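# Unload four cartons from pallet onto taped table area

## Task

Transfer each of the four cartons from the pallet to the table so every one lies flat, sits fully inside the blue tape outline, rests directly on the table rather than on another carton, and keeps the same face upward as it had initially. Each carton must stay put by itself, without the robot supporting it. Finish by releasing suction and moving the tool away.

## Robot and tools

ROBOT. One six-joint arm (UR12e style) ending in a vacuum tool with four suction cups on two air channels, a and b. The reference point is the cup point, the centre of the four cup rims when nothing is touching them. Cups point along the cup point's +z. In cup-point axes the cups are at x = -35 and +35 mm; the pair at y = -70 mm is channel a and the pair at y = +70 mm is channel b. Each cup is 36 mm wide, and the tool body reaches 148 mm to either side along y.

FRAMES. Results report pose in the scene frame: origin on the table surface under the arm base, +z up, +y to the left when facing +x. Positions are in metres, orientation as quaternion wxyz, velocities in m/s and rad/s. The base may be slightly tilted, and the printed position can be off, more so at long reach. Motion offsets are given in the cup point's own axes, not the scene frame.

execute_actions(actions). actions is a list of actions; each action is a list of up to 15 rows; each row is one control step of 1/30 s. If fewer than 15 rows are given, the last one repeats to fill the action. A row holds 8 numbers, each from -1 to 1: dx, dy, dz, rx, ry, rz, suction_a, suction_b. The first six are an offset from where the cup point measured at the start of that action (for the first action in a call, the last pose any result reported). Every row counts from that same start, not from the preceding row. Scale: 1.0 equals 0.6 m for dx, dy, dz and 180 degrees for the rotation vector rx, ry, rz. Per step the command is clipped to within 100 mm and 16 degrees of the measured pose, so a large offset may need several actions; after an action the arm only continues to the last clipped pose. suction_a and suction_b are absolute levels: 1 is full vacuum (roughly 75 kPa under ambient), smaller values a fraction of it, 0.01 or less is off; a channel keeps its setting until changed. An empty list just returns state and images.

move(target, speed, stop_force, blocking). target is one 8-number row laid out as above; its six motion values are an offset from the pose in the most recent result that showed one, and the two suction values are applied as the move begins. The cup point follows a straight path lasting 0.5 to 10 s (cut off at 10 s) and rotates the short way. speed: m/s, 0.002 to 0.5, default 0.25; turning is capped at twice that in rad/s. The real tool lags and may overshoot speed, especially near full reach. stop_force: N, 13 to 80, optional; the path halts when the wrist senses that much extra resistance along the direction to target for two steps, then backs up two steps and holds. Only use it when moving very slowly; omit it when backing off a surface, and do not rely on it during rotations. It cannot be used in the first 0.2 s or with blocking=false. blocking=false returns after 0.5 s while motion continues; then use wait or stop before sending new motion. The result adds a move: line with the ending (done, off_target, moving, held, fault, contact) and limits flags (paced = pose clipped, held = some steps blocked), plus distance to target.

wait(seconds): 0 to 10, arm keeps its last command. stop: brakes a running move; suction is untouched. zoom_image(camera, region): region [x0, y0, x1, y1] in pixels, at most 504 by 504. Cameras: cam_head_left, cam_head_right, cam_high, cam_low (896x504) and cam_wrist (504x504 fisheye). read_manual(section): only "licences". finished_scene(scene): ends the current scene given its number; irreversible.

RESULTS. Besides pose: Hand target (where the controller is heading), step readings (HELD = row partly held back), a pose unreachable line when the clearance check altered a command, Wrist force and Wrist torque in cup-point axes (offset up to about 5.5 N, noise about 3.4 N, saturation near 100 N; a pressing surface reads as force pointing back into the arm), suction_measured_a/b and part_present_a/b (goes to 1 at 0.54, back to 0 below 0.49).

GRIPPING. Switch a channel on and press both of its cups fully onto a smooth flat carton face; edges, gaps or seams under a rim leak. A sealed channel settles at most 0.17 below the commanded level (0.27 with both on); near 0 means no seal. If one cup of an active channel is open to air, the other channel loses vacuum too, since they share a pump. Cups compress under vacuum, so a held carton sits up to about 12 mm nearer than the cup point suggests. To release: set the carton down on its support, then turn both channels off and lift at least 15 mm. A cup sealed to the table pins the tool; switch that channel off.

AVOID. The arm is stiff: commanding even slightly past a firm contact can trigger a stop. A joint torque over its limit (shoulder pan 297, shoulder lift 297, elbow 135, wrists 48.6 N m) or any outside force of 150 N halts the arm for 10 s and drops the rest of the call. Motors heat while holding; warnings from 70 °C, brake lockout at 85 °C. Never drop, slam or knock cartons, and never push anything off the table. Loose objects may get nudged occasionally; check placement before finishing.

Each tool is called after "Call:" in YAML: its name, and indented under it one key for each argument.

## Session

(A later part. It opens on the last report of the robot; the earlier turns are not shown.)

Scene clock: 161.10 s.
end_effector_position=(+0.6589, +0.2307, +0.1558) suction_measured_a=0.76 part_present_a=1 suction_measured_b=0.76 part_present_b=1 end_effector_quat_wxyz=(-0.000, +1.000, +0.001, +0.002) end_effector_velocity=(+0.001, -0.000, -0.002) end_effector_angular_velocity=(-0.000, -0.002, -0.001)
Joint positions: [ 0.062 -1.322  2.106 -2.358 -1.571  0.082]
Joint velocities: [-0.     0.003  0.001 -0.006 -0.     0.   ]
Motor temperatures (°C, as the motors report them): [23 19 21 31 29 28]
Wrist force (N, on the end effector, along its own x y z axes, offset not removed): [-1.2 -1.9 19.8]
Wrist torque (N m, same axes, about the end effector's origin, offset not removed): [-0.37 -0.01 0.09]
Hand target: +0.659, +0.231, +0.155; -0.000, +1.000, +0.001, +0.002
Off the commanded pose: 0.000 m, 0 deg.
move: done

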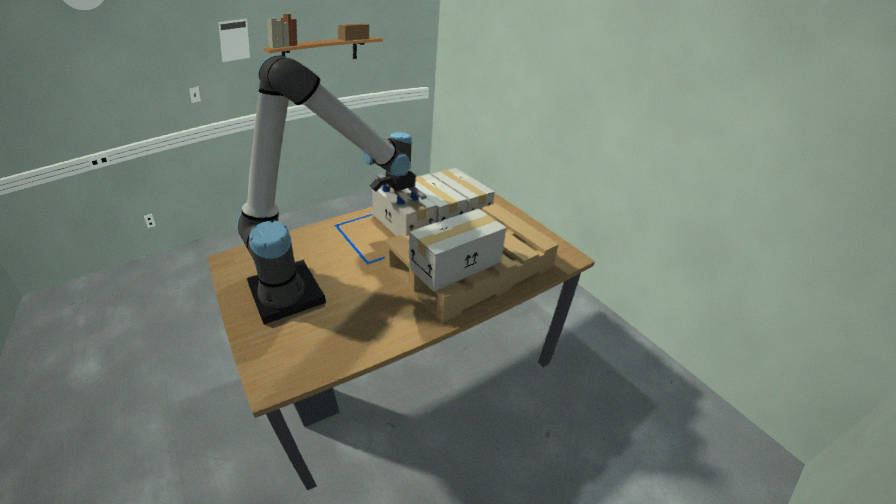

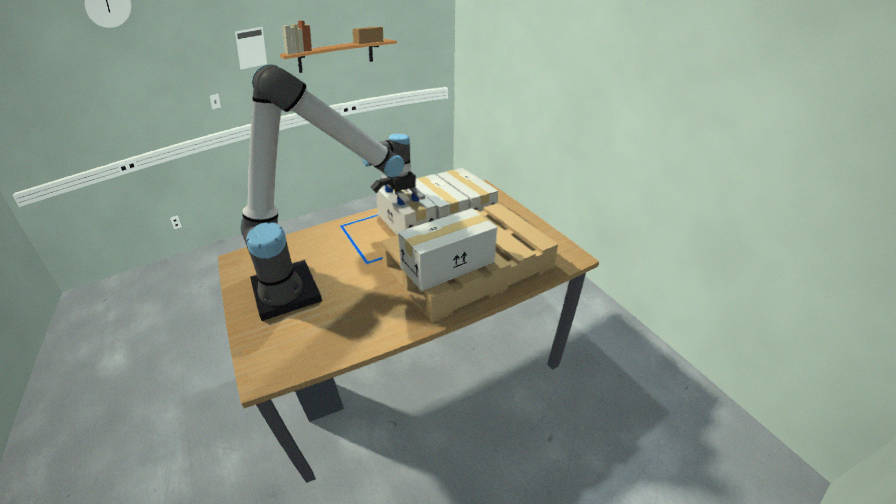

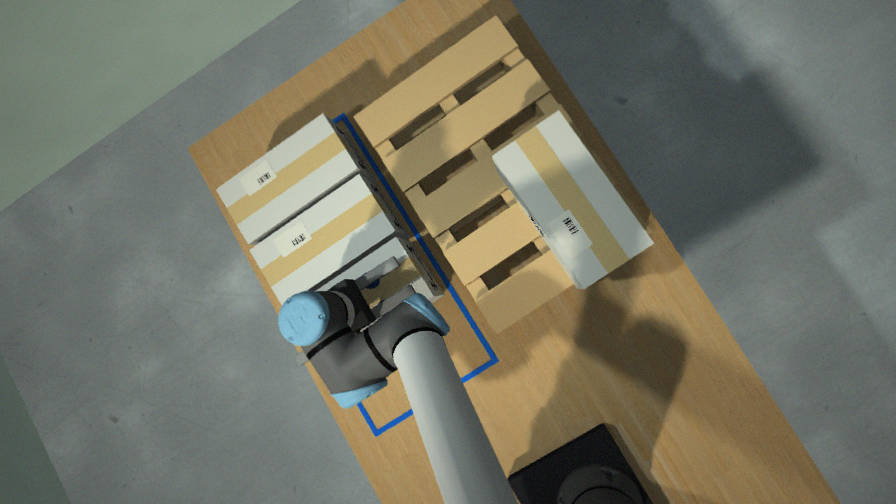

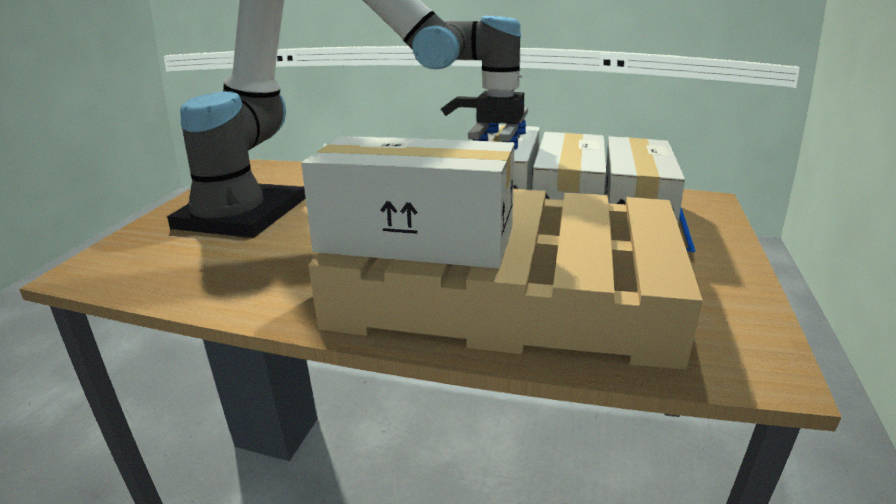

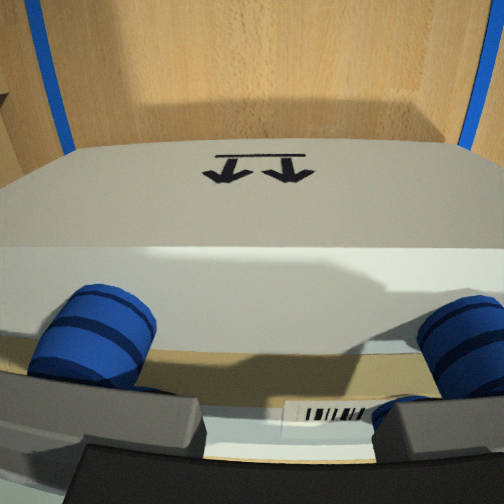

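Call:
move:
  target: [0.004,0,0.024,0,0,0,1,1]
  speed: 0.015
  stop_force: 15

Call:
execute_actions:
  actions:
    - [[0,0,0,0,0,0,0,0],[0,0,0,0,0,0,0,0],[0,0,0,0,0,0,0,0],[0,0,0,0,0,0,0,0],[0,0,0,0,0,0,0,0],[0,0,-0.004,0,0,0,0,0],[0,0,-0.008,0,0,0,0,0],[0,0,-0.012,0,0,0,0,0],[0,0,-0.016,0,0,0,0,0],[0,0,-0.02,0,0,0,0,0]]

Call:
move:
  target: [0,0.05,-0.19,0,0,0,0,0]
  speed: 0.4

Call:
move:
  target: [-0.113,0.818,-0.05,0,0,-0.5035,0,0]
  speed: 0.5

Scene clock: 170.93 s.
end_effector_position=(+0.6611, +0.2308, +0.1437) suction_measured_a=0.76 part_present_a=1 suction_measured_b=0.76 part_present_b=1 end_effector_quat_wxyz=(-0.000, +1.000, +0.001, +0.002) end_effector_velocity=(-0.002, -0.001, +0.002) end_effector_angular_velocity=(-0.000, +0.005, -0.001)
Joint positions: [ 0.061 -1.303  2.11  -2.381 -1.571  0.082]
Joint velocities: [-0.001 -0.005  0.     0.01   0.    -0.   ]
Motor temperatures (°C, as the motors report them): [23 19 21 31 29 28]
Wrist force (N, on the end effector, along its own x y z axes, offset not removed): [14.4 -6.5 -35.8]
Wrist torque (N m, same axes, about the end effector's origin, offset not removed): [-1.42 -2.25 0.23]
Hand target: +0.661, +0.231, +0.144; -0.000, +1.000, +0.001, +0.002
Off the commanded pose: 0.002 m, 0 deg.
move: contact

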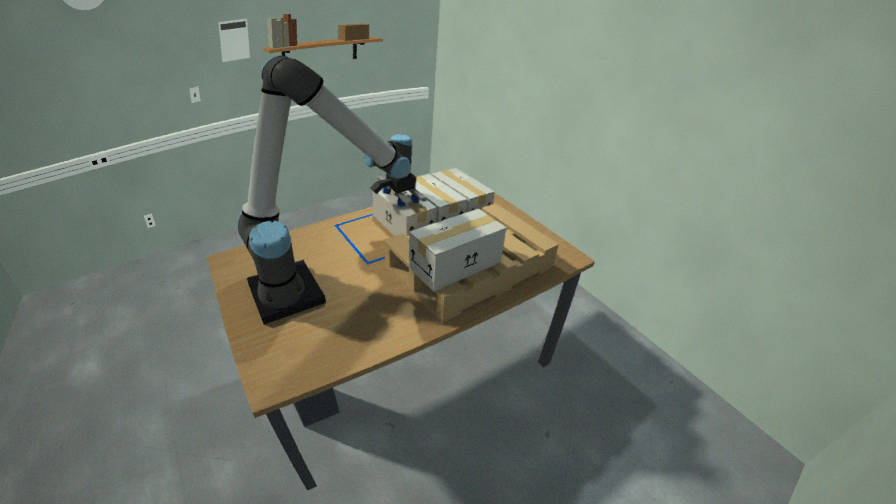

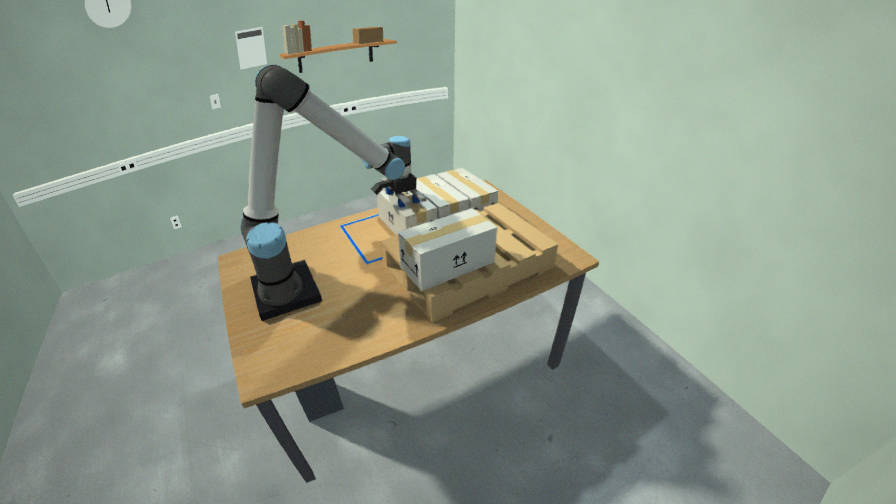

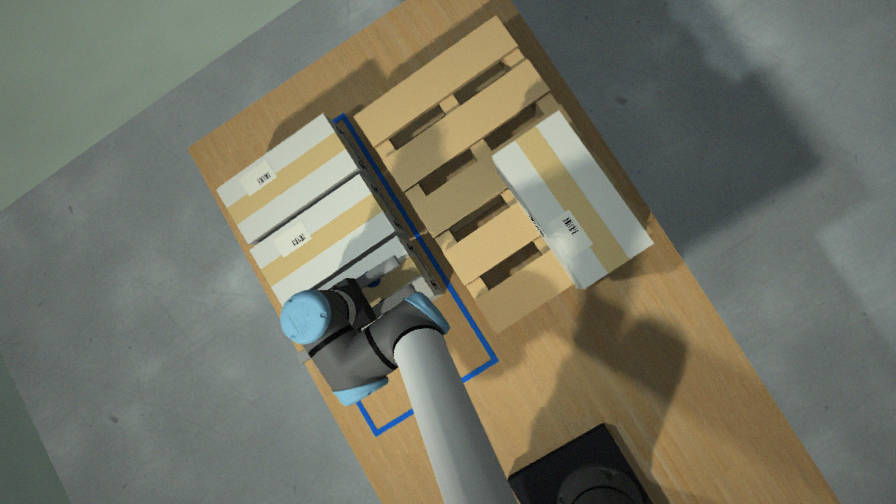

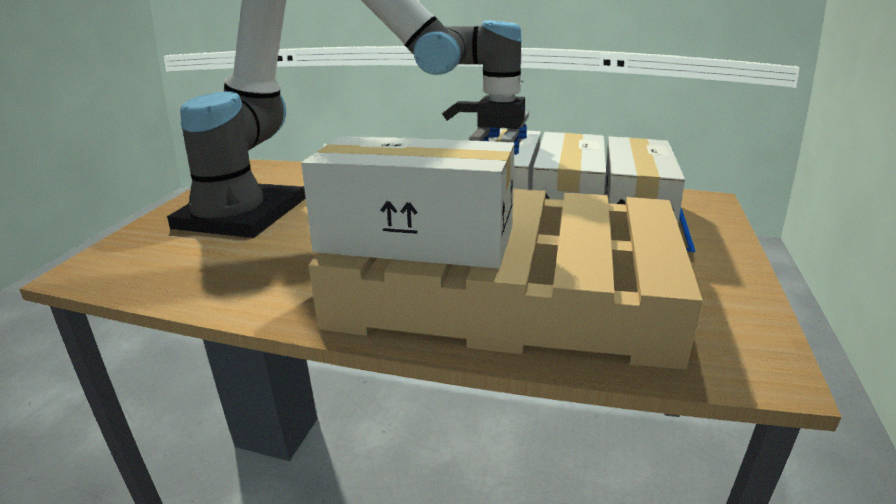

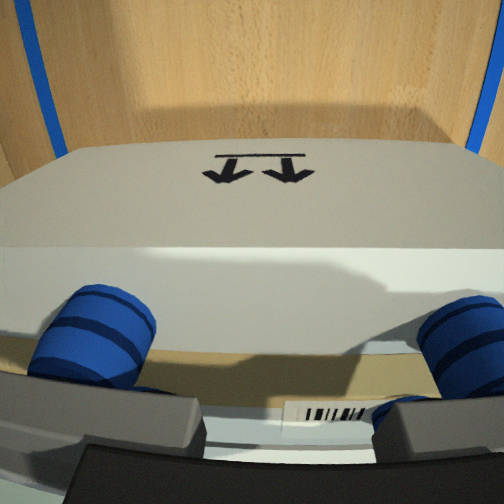

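Scene clock: 171.43 s.
end_effector_position=(+0.6610, +0.2308, +0.1531) suction_measured_a=0.01 part_present_a=0 suction_measured_b=0.01 part_present_b=0 end_effector_quat_wxyz=(-0.000, +1.000, +0.001, +0.002) end_effector_velocity=(+0.000, +0.000, +0.020) end_effector_angular_velocity=(+0.001, -0.001, +0.000)
Joint positions: [ 0.061 -1.316  2.104 -2.363 -1.571  0.082]
Joint velocities: [ 0.    -0.027 -0.012  0.038  0.    -0.   ]
Motor temperatures (°C, as the motors report them): [23 19 21 31 29 28]
Wrist force (N, on the end effector, along its own x y z axes, offset not removed): [1.5 -2.9 -15.6]
Wrist torque (N m, same axes, about the end effector's origin, offset not removed): [-0.30 -0.12 -0.02]
Hand target: +0.661, +0.231, +0.156; -0.000, +1.000, +0.001, +0.002
Off the commanded pose: 0.003 m, 0 deg.
Step readings (end_effector_position):
0: (+0.6611, +0.2308, +0.1437)
1: (+0.6611, +0.2308, +0.1438)
2: (+0.6611, +0.2308, +0.1438)
4: (+0.6611, +0.2308, +0.1438)
8: (+0.6610, +0.2308, +0.1448)
15: end_effector_position above

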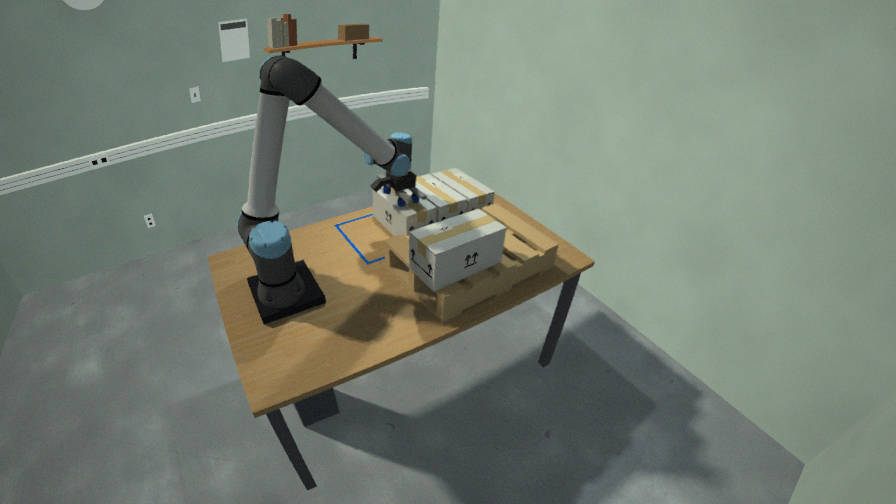

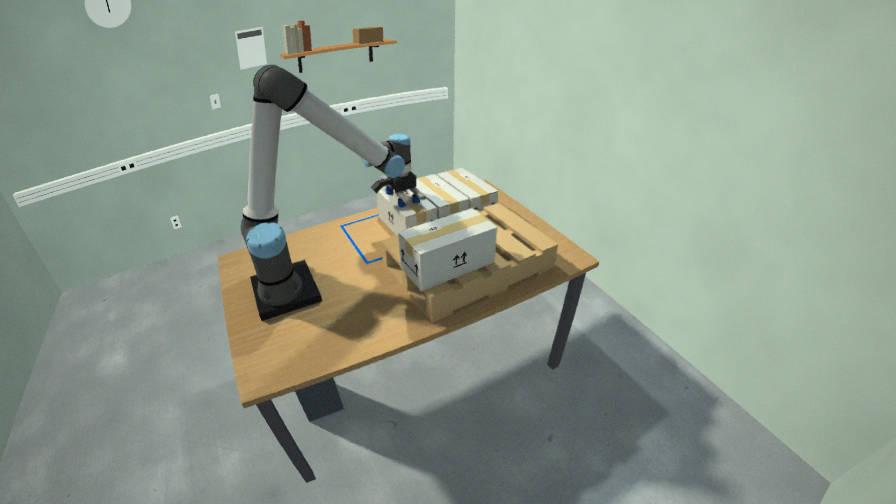

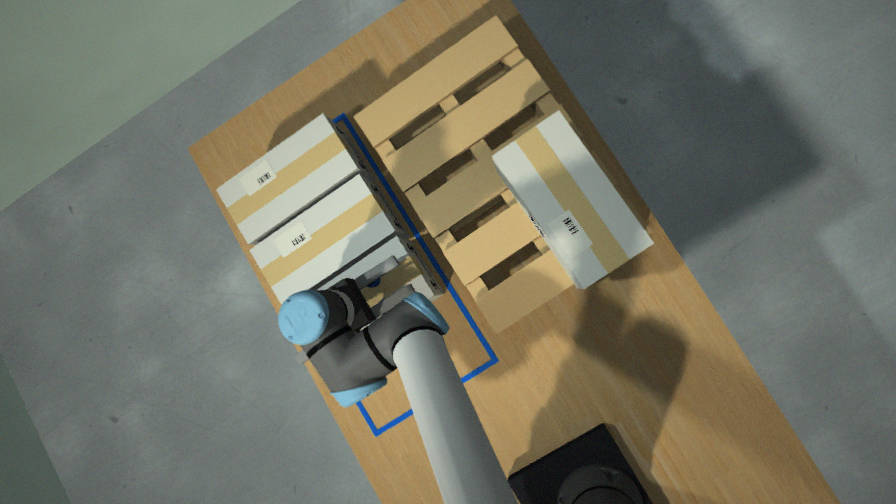

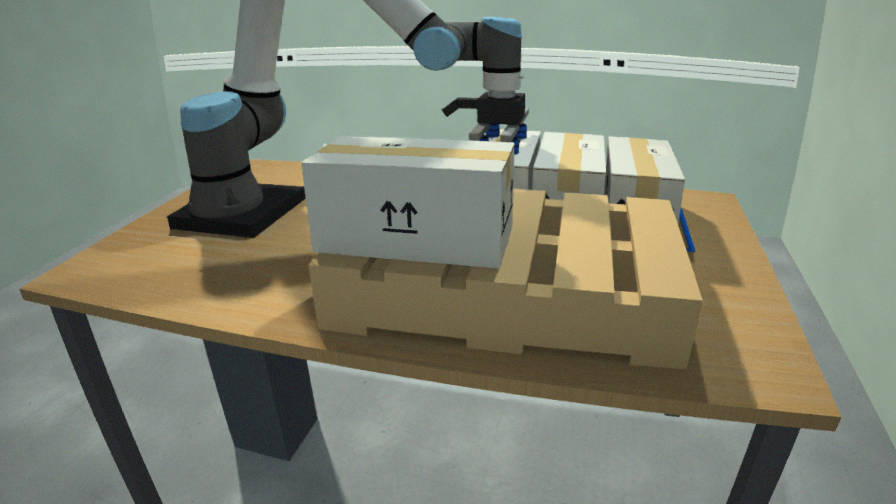

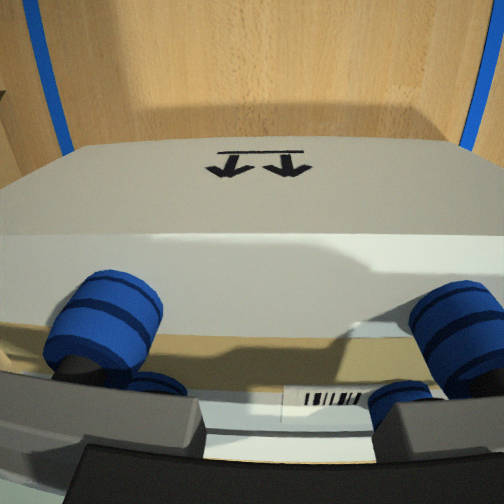

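Scene clock: 172.53 s.
end_effector_position=(+0.6607, +0.2008, +0.2667) suction_measured_a=0.01 part_present_a=0 suction_measured_b=0.01 part_present_b=0 end_effector_quat_wxyz=(-0.000, +1.000, +0.001, +0.002) end_effector_velocity=(-0.000, -0.000, +0.002) end_effector_angular_velocity=(-0.000, +0.001, +0.001)
Joint positions: [ 0.017 -1.463  2.032 -2.143 -1.571  0.038]
Joint velocities: [-0.    -0.002 -0.002  0.005  0.    -0.001]
Motor temperatures (°C, as the motors report them): [23 19 21 31 29 28]
Wrist force (N, on the end effector, along its own x y z axes, offset not removed): [0.8 -1.5 -1.4]
Wrist torque (N m, same axes, about the end effector's origin, offset not removed): [-0.16 -0.23 0.09]
Hand target: +0.661, +0.201, +0.267; -0.000, +1.000, +0.001, +0.002
Off the commanded pose: 0.000 m, 0 deg.
move: done

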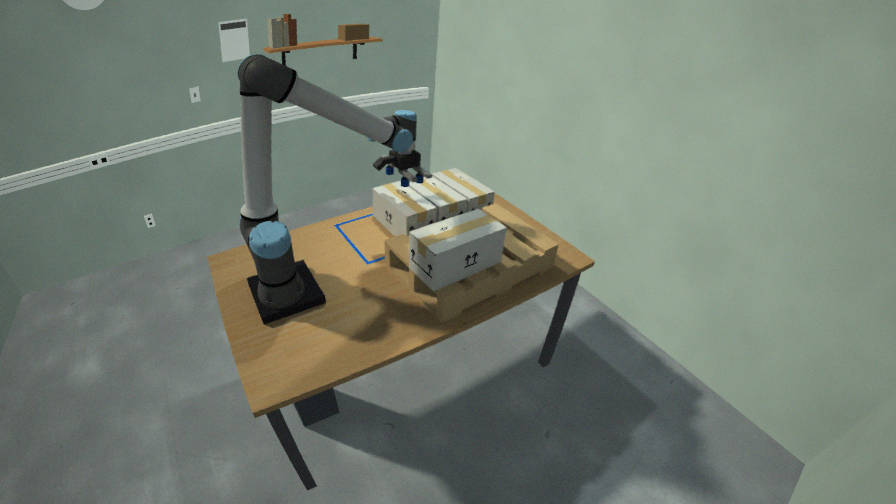

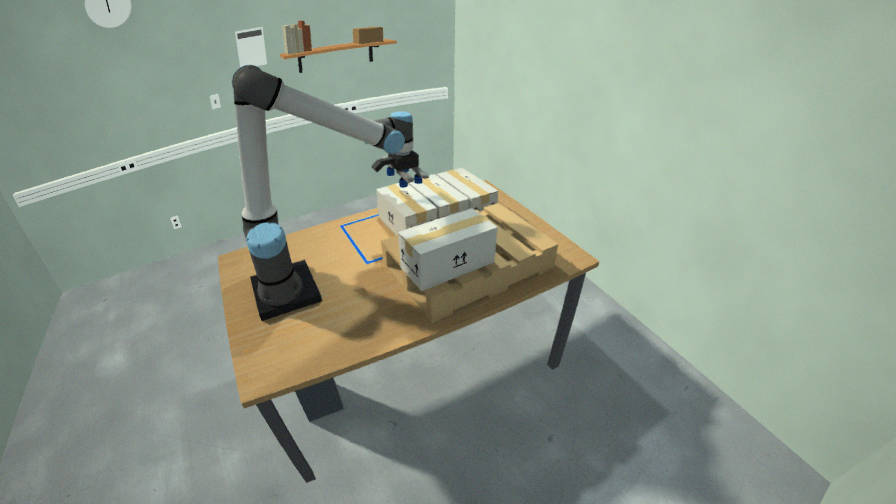

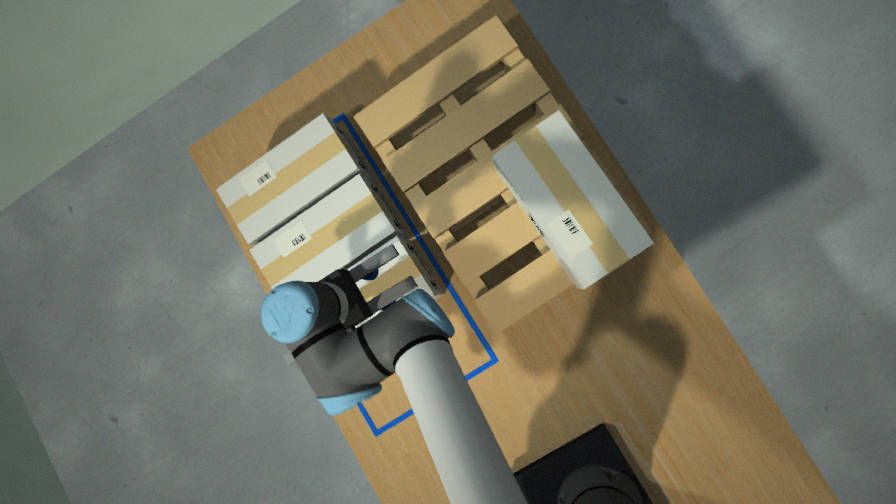

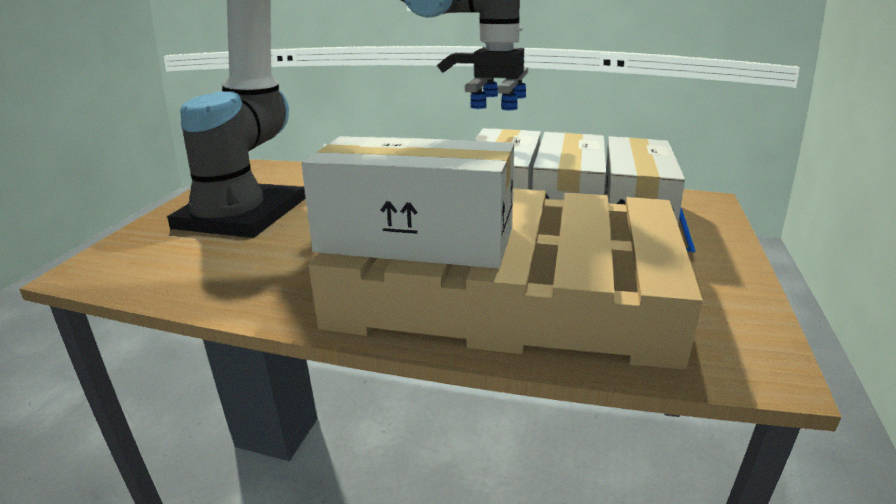

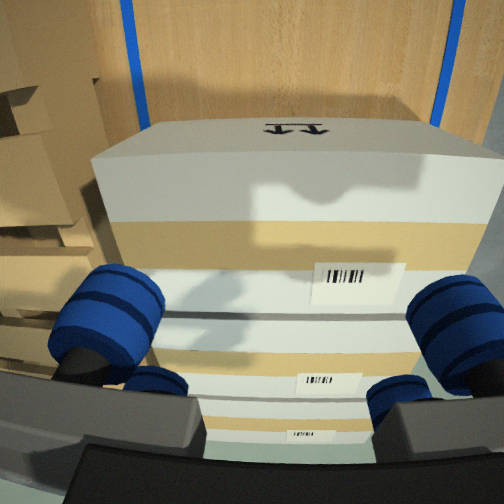

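Scene clock: 174.90 s.
end_effector_position=(+0.5942, -0.2895, +0.2962) suction_measured_a=0.01 part_present_a=0 suction_measured_b=0.01 part_present_b=0 end_effector_quat_wxyz=(+0.001, +0.703, +0.711, +0.001) end_effector_velocity=(-0.000, -0.003, +0.000) end_effector_angular_velocity=(+0.003, -0.001, +0.013)
Joint positions: [-0.744 -1.539  2.054 -2.089 -1.569 -2.303]
Joint velocities: [-0.005  0.001 -0.002  0.002  0.003 -0.017]
Motor temperatures (°C, as the motors report them): [23 19 21 31 29 28]
Wrist force (N, on the end effector, along its own x y z axes, offset not removed): [0.6 -0.9 -2.6]
Wrist torque (N m, same axes, about the end effector's origin, offset not removed): [-0.06 -0.17 0.00]
Hand target: +0.594, -0.290, +0.296; +0.001, +0.702, +0.712, +0.001
Off the commanded pose: 0.001 m, 0 deg.
move: done

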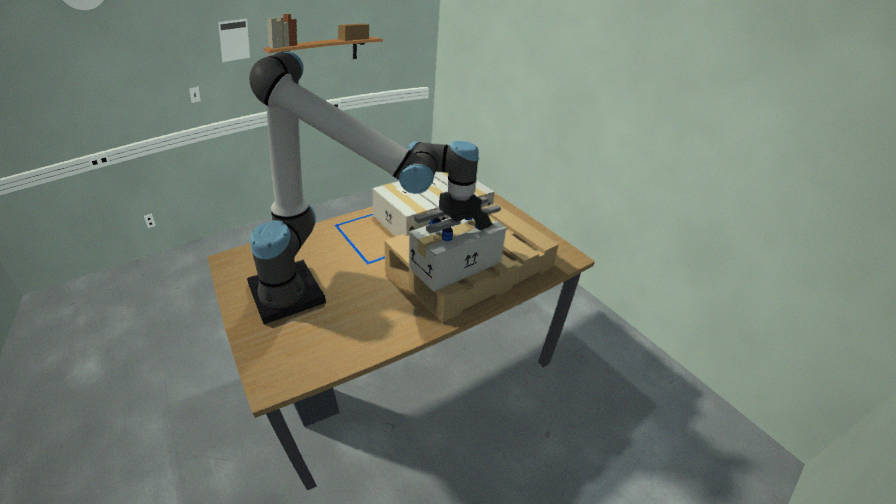

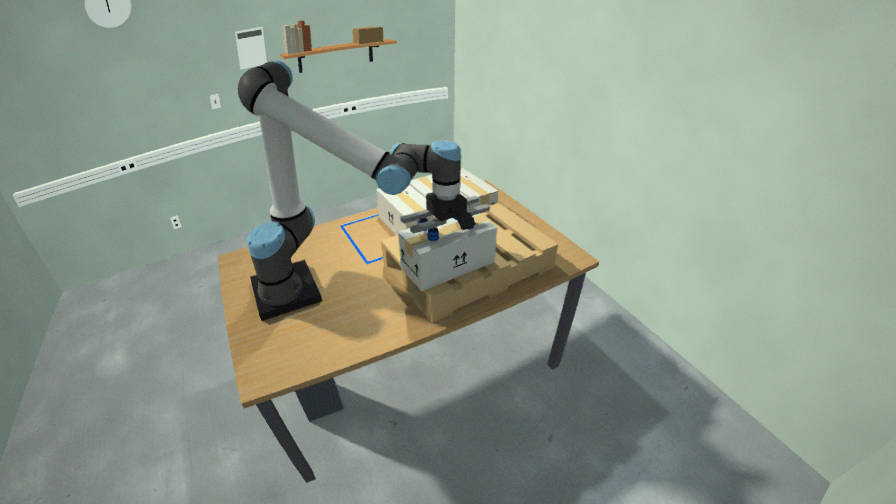

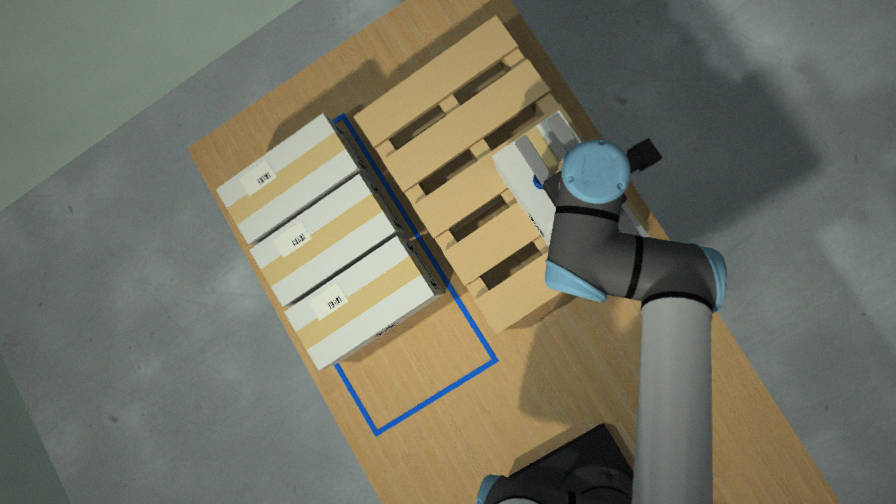

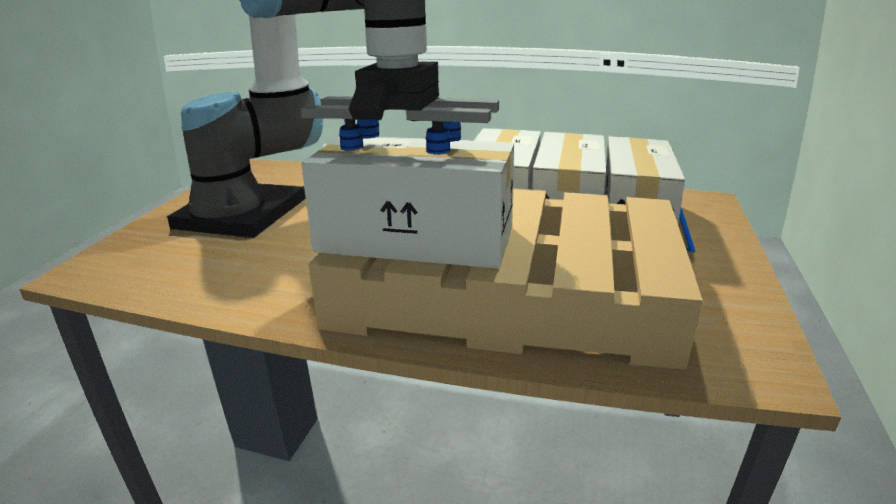

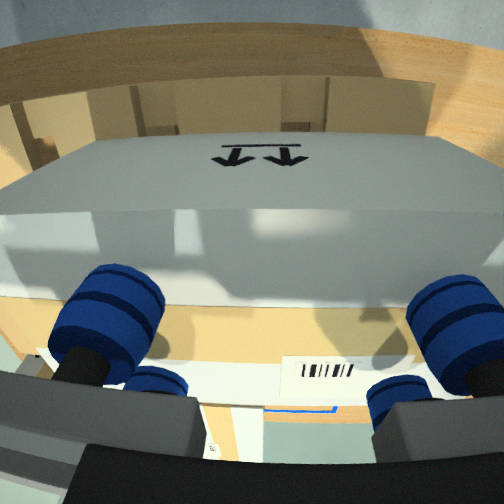

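Call:
execute_actions:
  actions:
    - [[0,0,0.005,0,0,0,0,0],[0,0,0.011,0,0,0,0,0],[0,0,0.017,0,0,0,0,0],[0,0,0.022,0,0,0,0,0],[0,0,0.027,0,0,0,0,0],[0,0,0.032,0,0,0,0,0],[0,0,0.036,0,0,0,0,0],[0,0,0.039,0,0,0,1,1],[0,0,0.042,0,0,0,1,1]]

Call:
wait:
  seconds: 2

Scene clock: 180.03 s.
end_effector_position=(+0.5942, -0.2895, +0.2734) suction_measured_a=0.16 part_present_a=0 suction_measured_b=0.16 part_present_b=0 end_effector_quat_wxyz=(+0.001, +0.703, +0.711, +0.001) end_effector_velocity=(-0.000, -0.000, -0.019) end_effector_angular_velocity=(-0.001, +0.001, -0.001)
Joint positions: [-0.744 -1.518  2.077 -2.134 -1.569 -2.303]
Joint velocities: [-0.     0.019  0.019 -0.037 -0.001  0.001]
Motor temperatures (°C, as the motors report them): [23 19 21 31 29 28]
Wrist force (N, on the end effector, along its own x y z axes, offset not removed): [0.7 -0.9 -8.1]
Wrist torque (N m, same axes, about the end effector's origin, offset not removed): [-0.11 -0.12 0.07]
Hand target: +0.594, -0.290, +0.271; +0.001, +0.703, +0.711, +0.001
Off the commanded pose: 0.002 m, 0 deg.
Step readings (end_effector_position):
0: (+0.5942, -0.2899, +0.2962)
1: (+0.5942, -0.2899, +0.2962)
2: (+0.5942, -0.2899, +0.2959)
4: (+0.5942, -0.2899, +0.2934)
8: (+0.5941, -0.2896, +0.2843)
15: end_effector_position above

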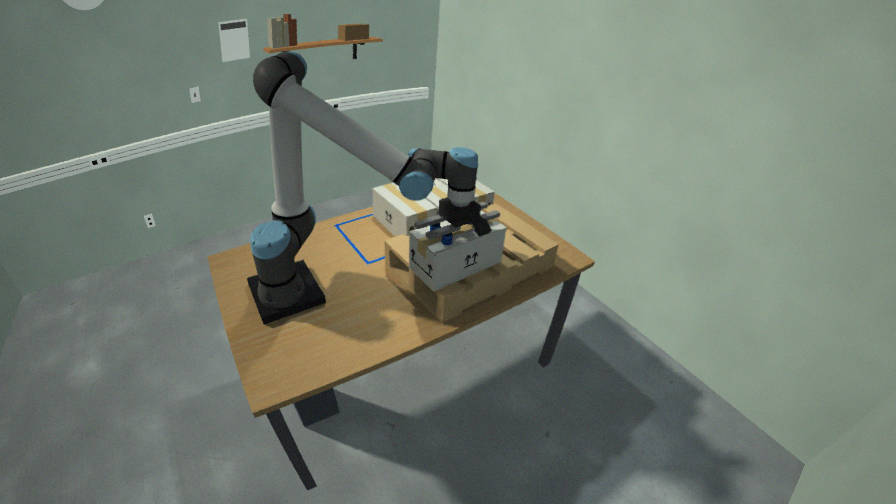

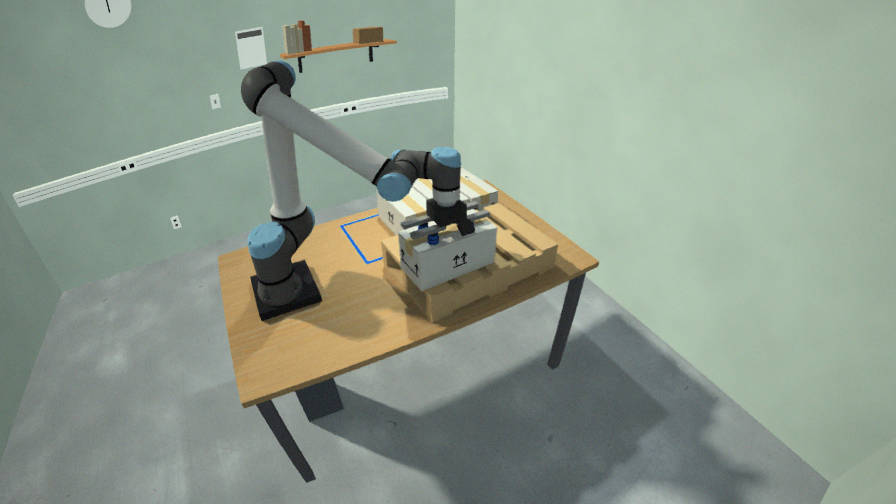

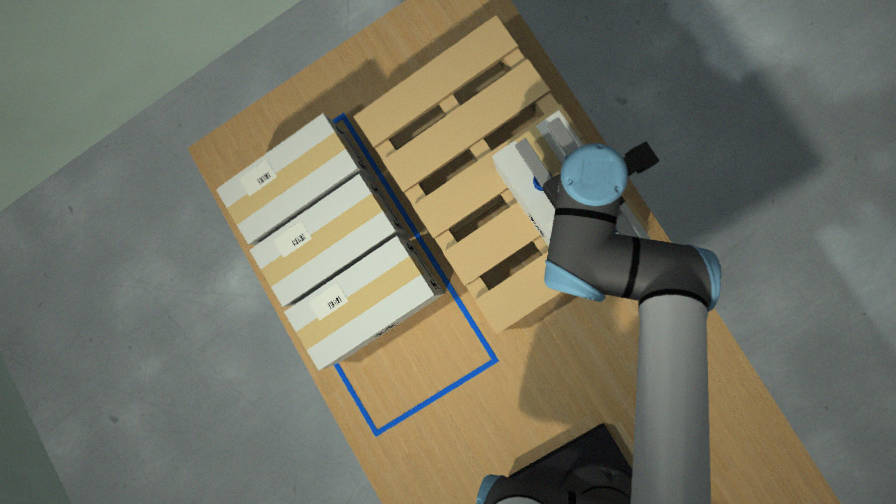

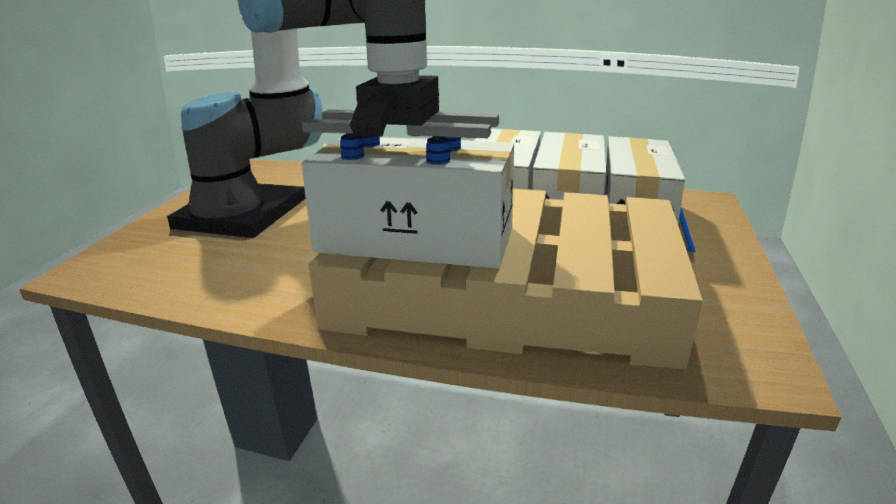

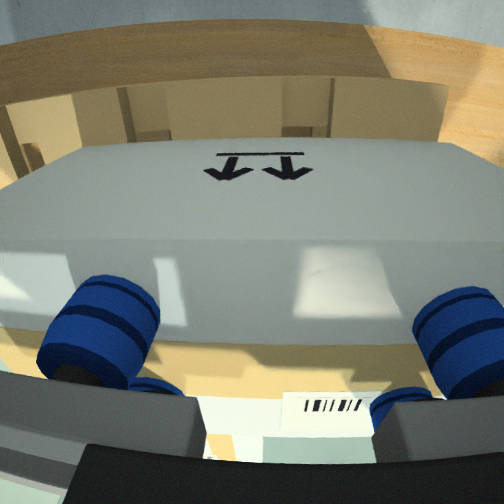

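Scene clock: 182.03 s.
end_effector_position=(+0.5942, -0.2895, +0.2710) suction_measured_a=0.76 part_present_a=1 suction_measured_b=0.76 part_present_b=1 end_effector_quat_wxyz=(+0.001, +0.703, +0.711, +0.001) end_effector_velocity=(+0.000, -0.000, -0.001) end_effector_angular_velocity=(+0.001, +0.001, +0.000)
Joint positions: [-0.744 -1.515  2.08  -2.139 -1.569 -2.303]
Joint velocities: [ 0.     0.001 -0.     0.    -0.    -0.   ]
Motor temperatures (°C, as the motors report them): [23 19 21 31 29 28]
Wrist force (N, on the end effector, along its own x y z axes, offset not removed): [-1.2 0.1 22.3]
Wrist torque (N m, same axes, about the end effector's origin, offset not removed): [0.93 -0.18 0.12]
Hand target: +0.594, -0.290, +0.271; +0.001, +0.703, +0.711, +0.001
Off the commanded pose: 0.000 m, 0 deg.
wait: 2.00 s; at rest by 0.23 s

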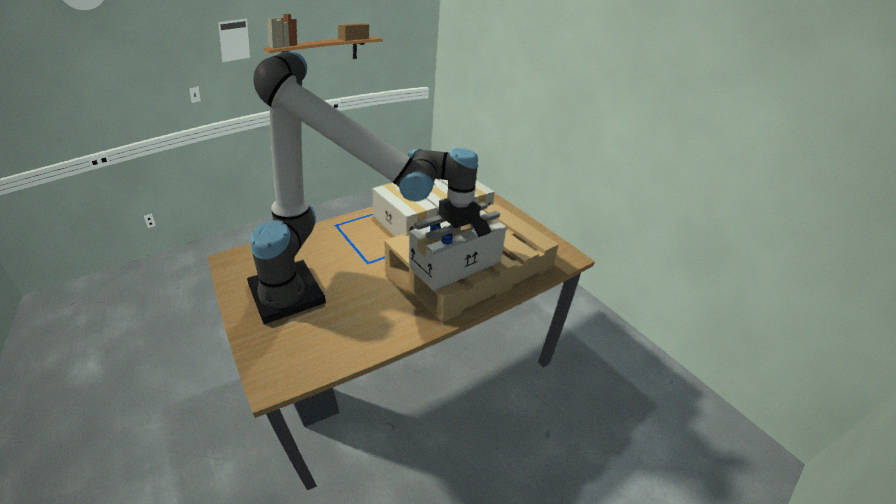

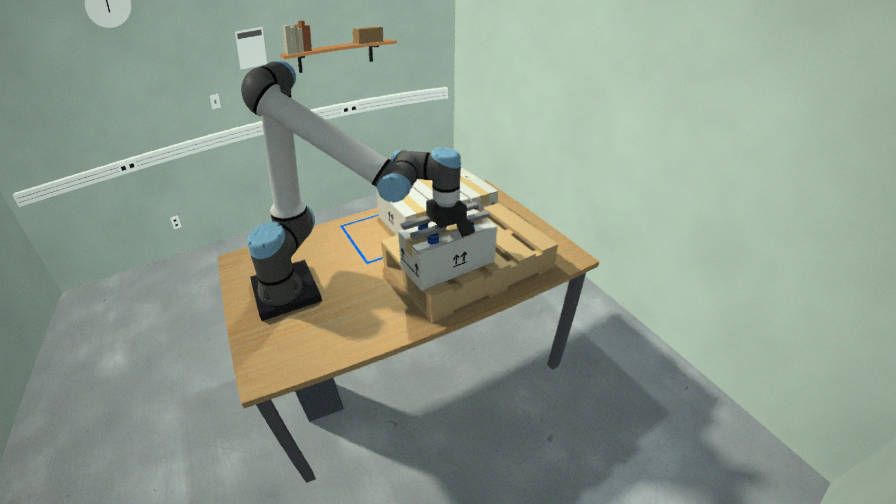

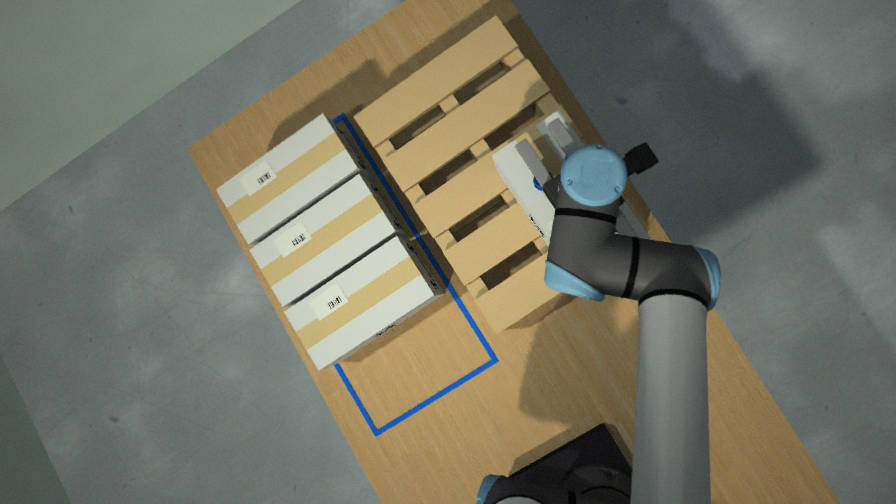

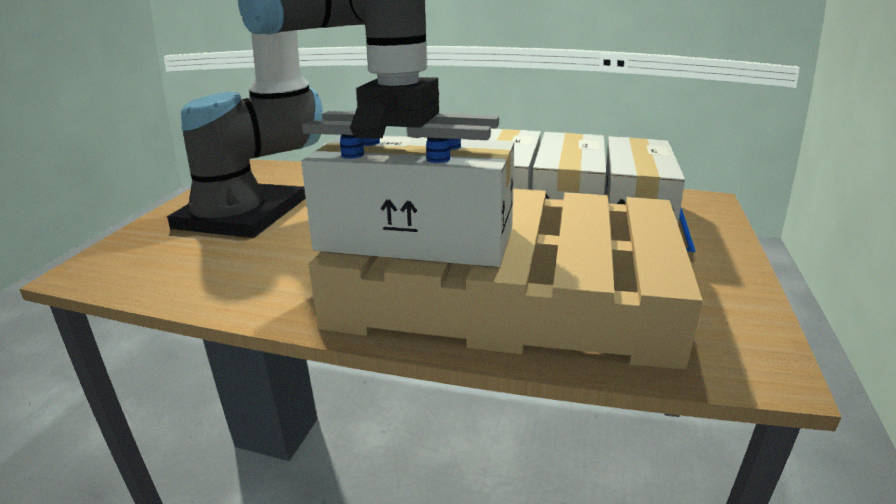

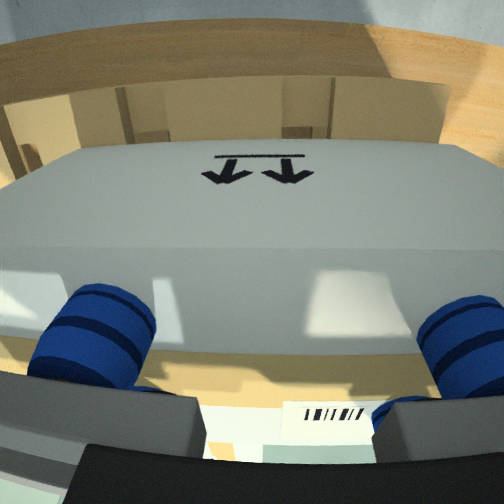

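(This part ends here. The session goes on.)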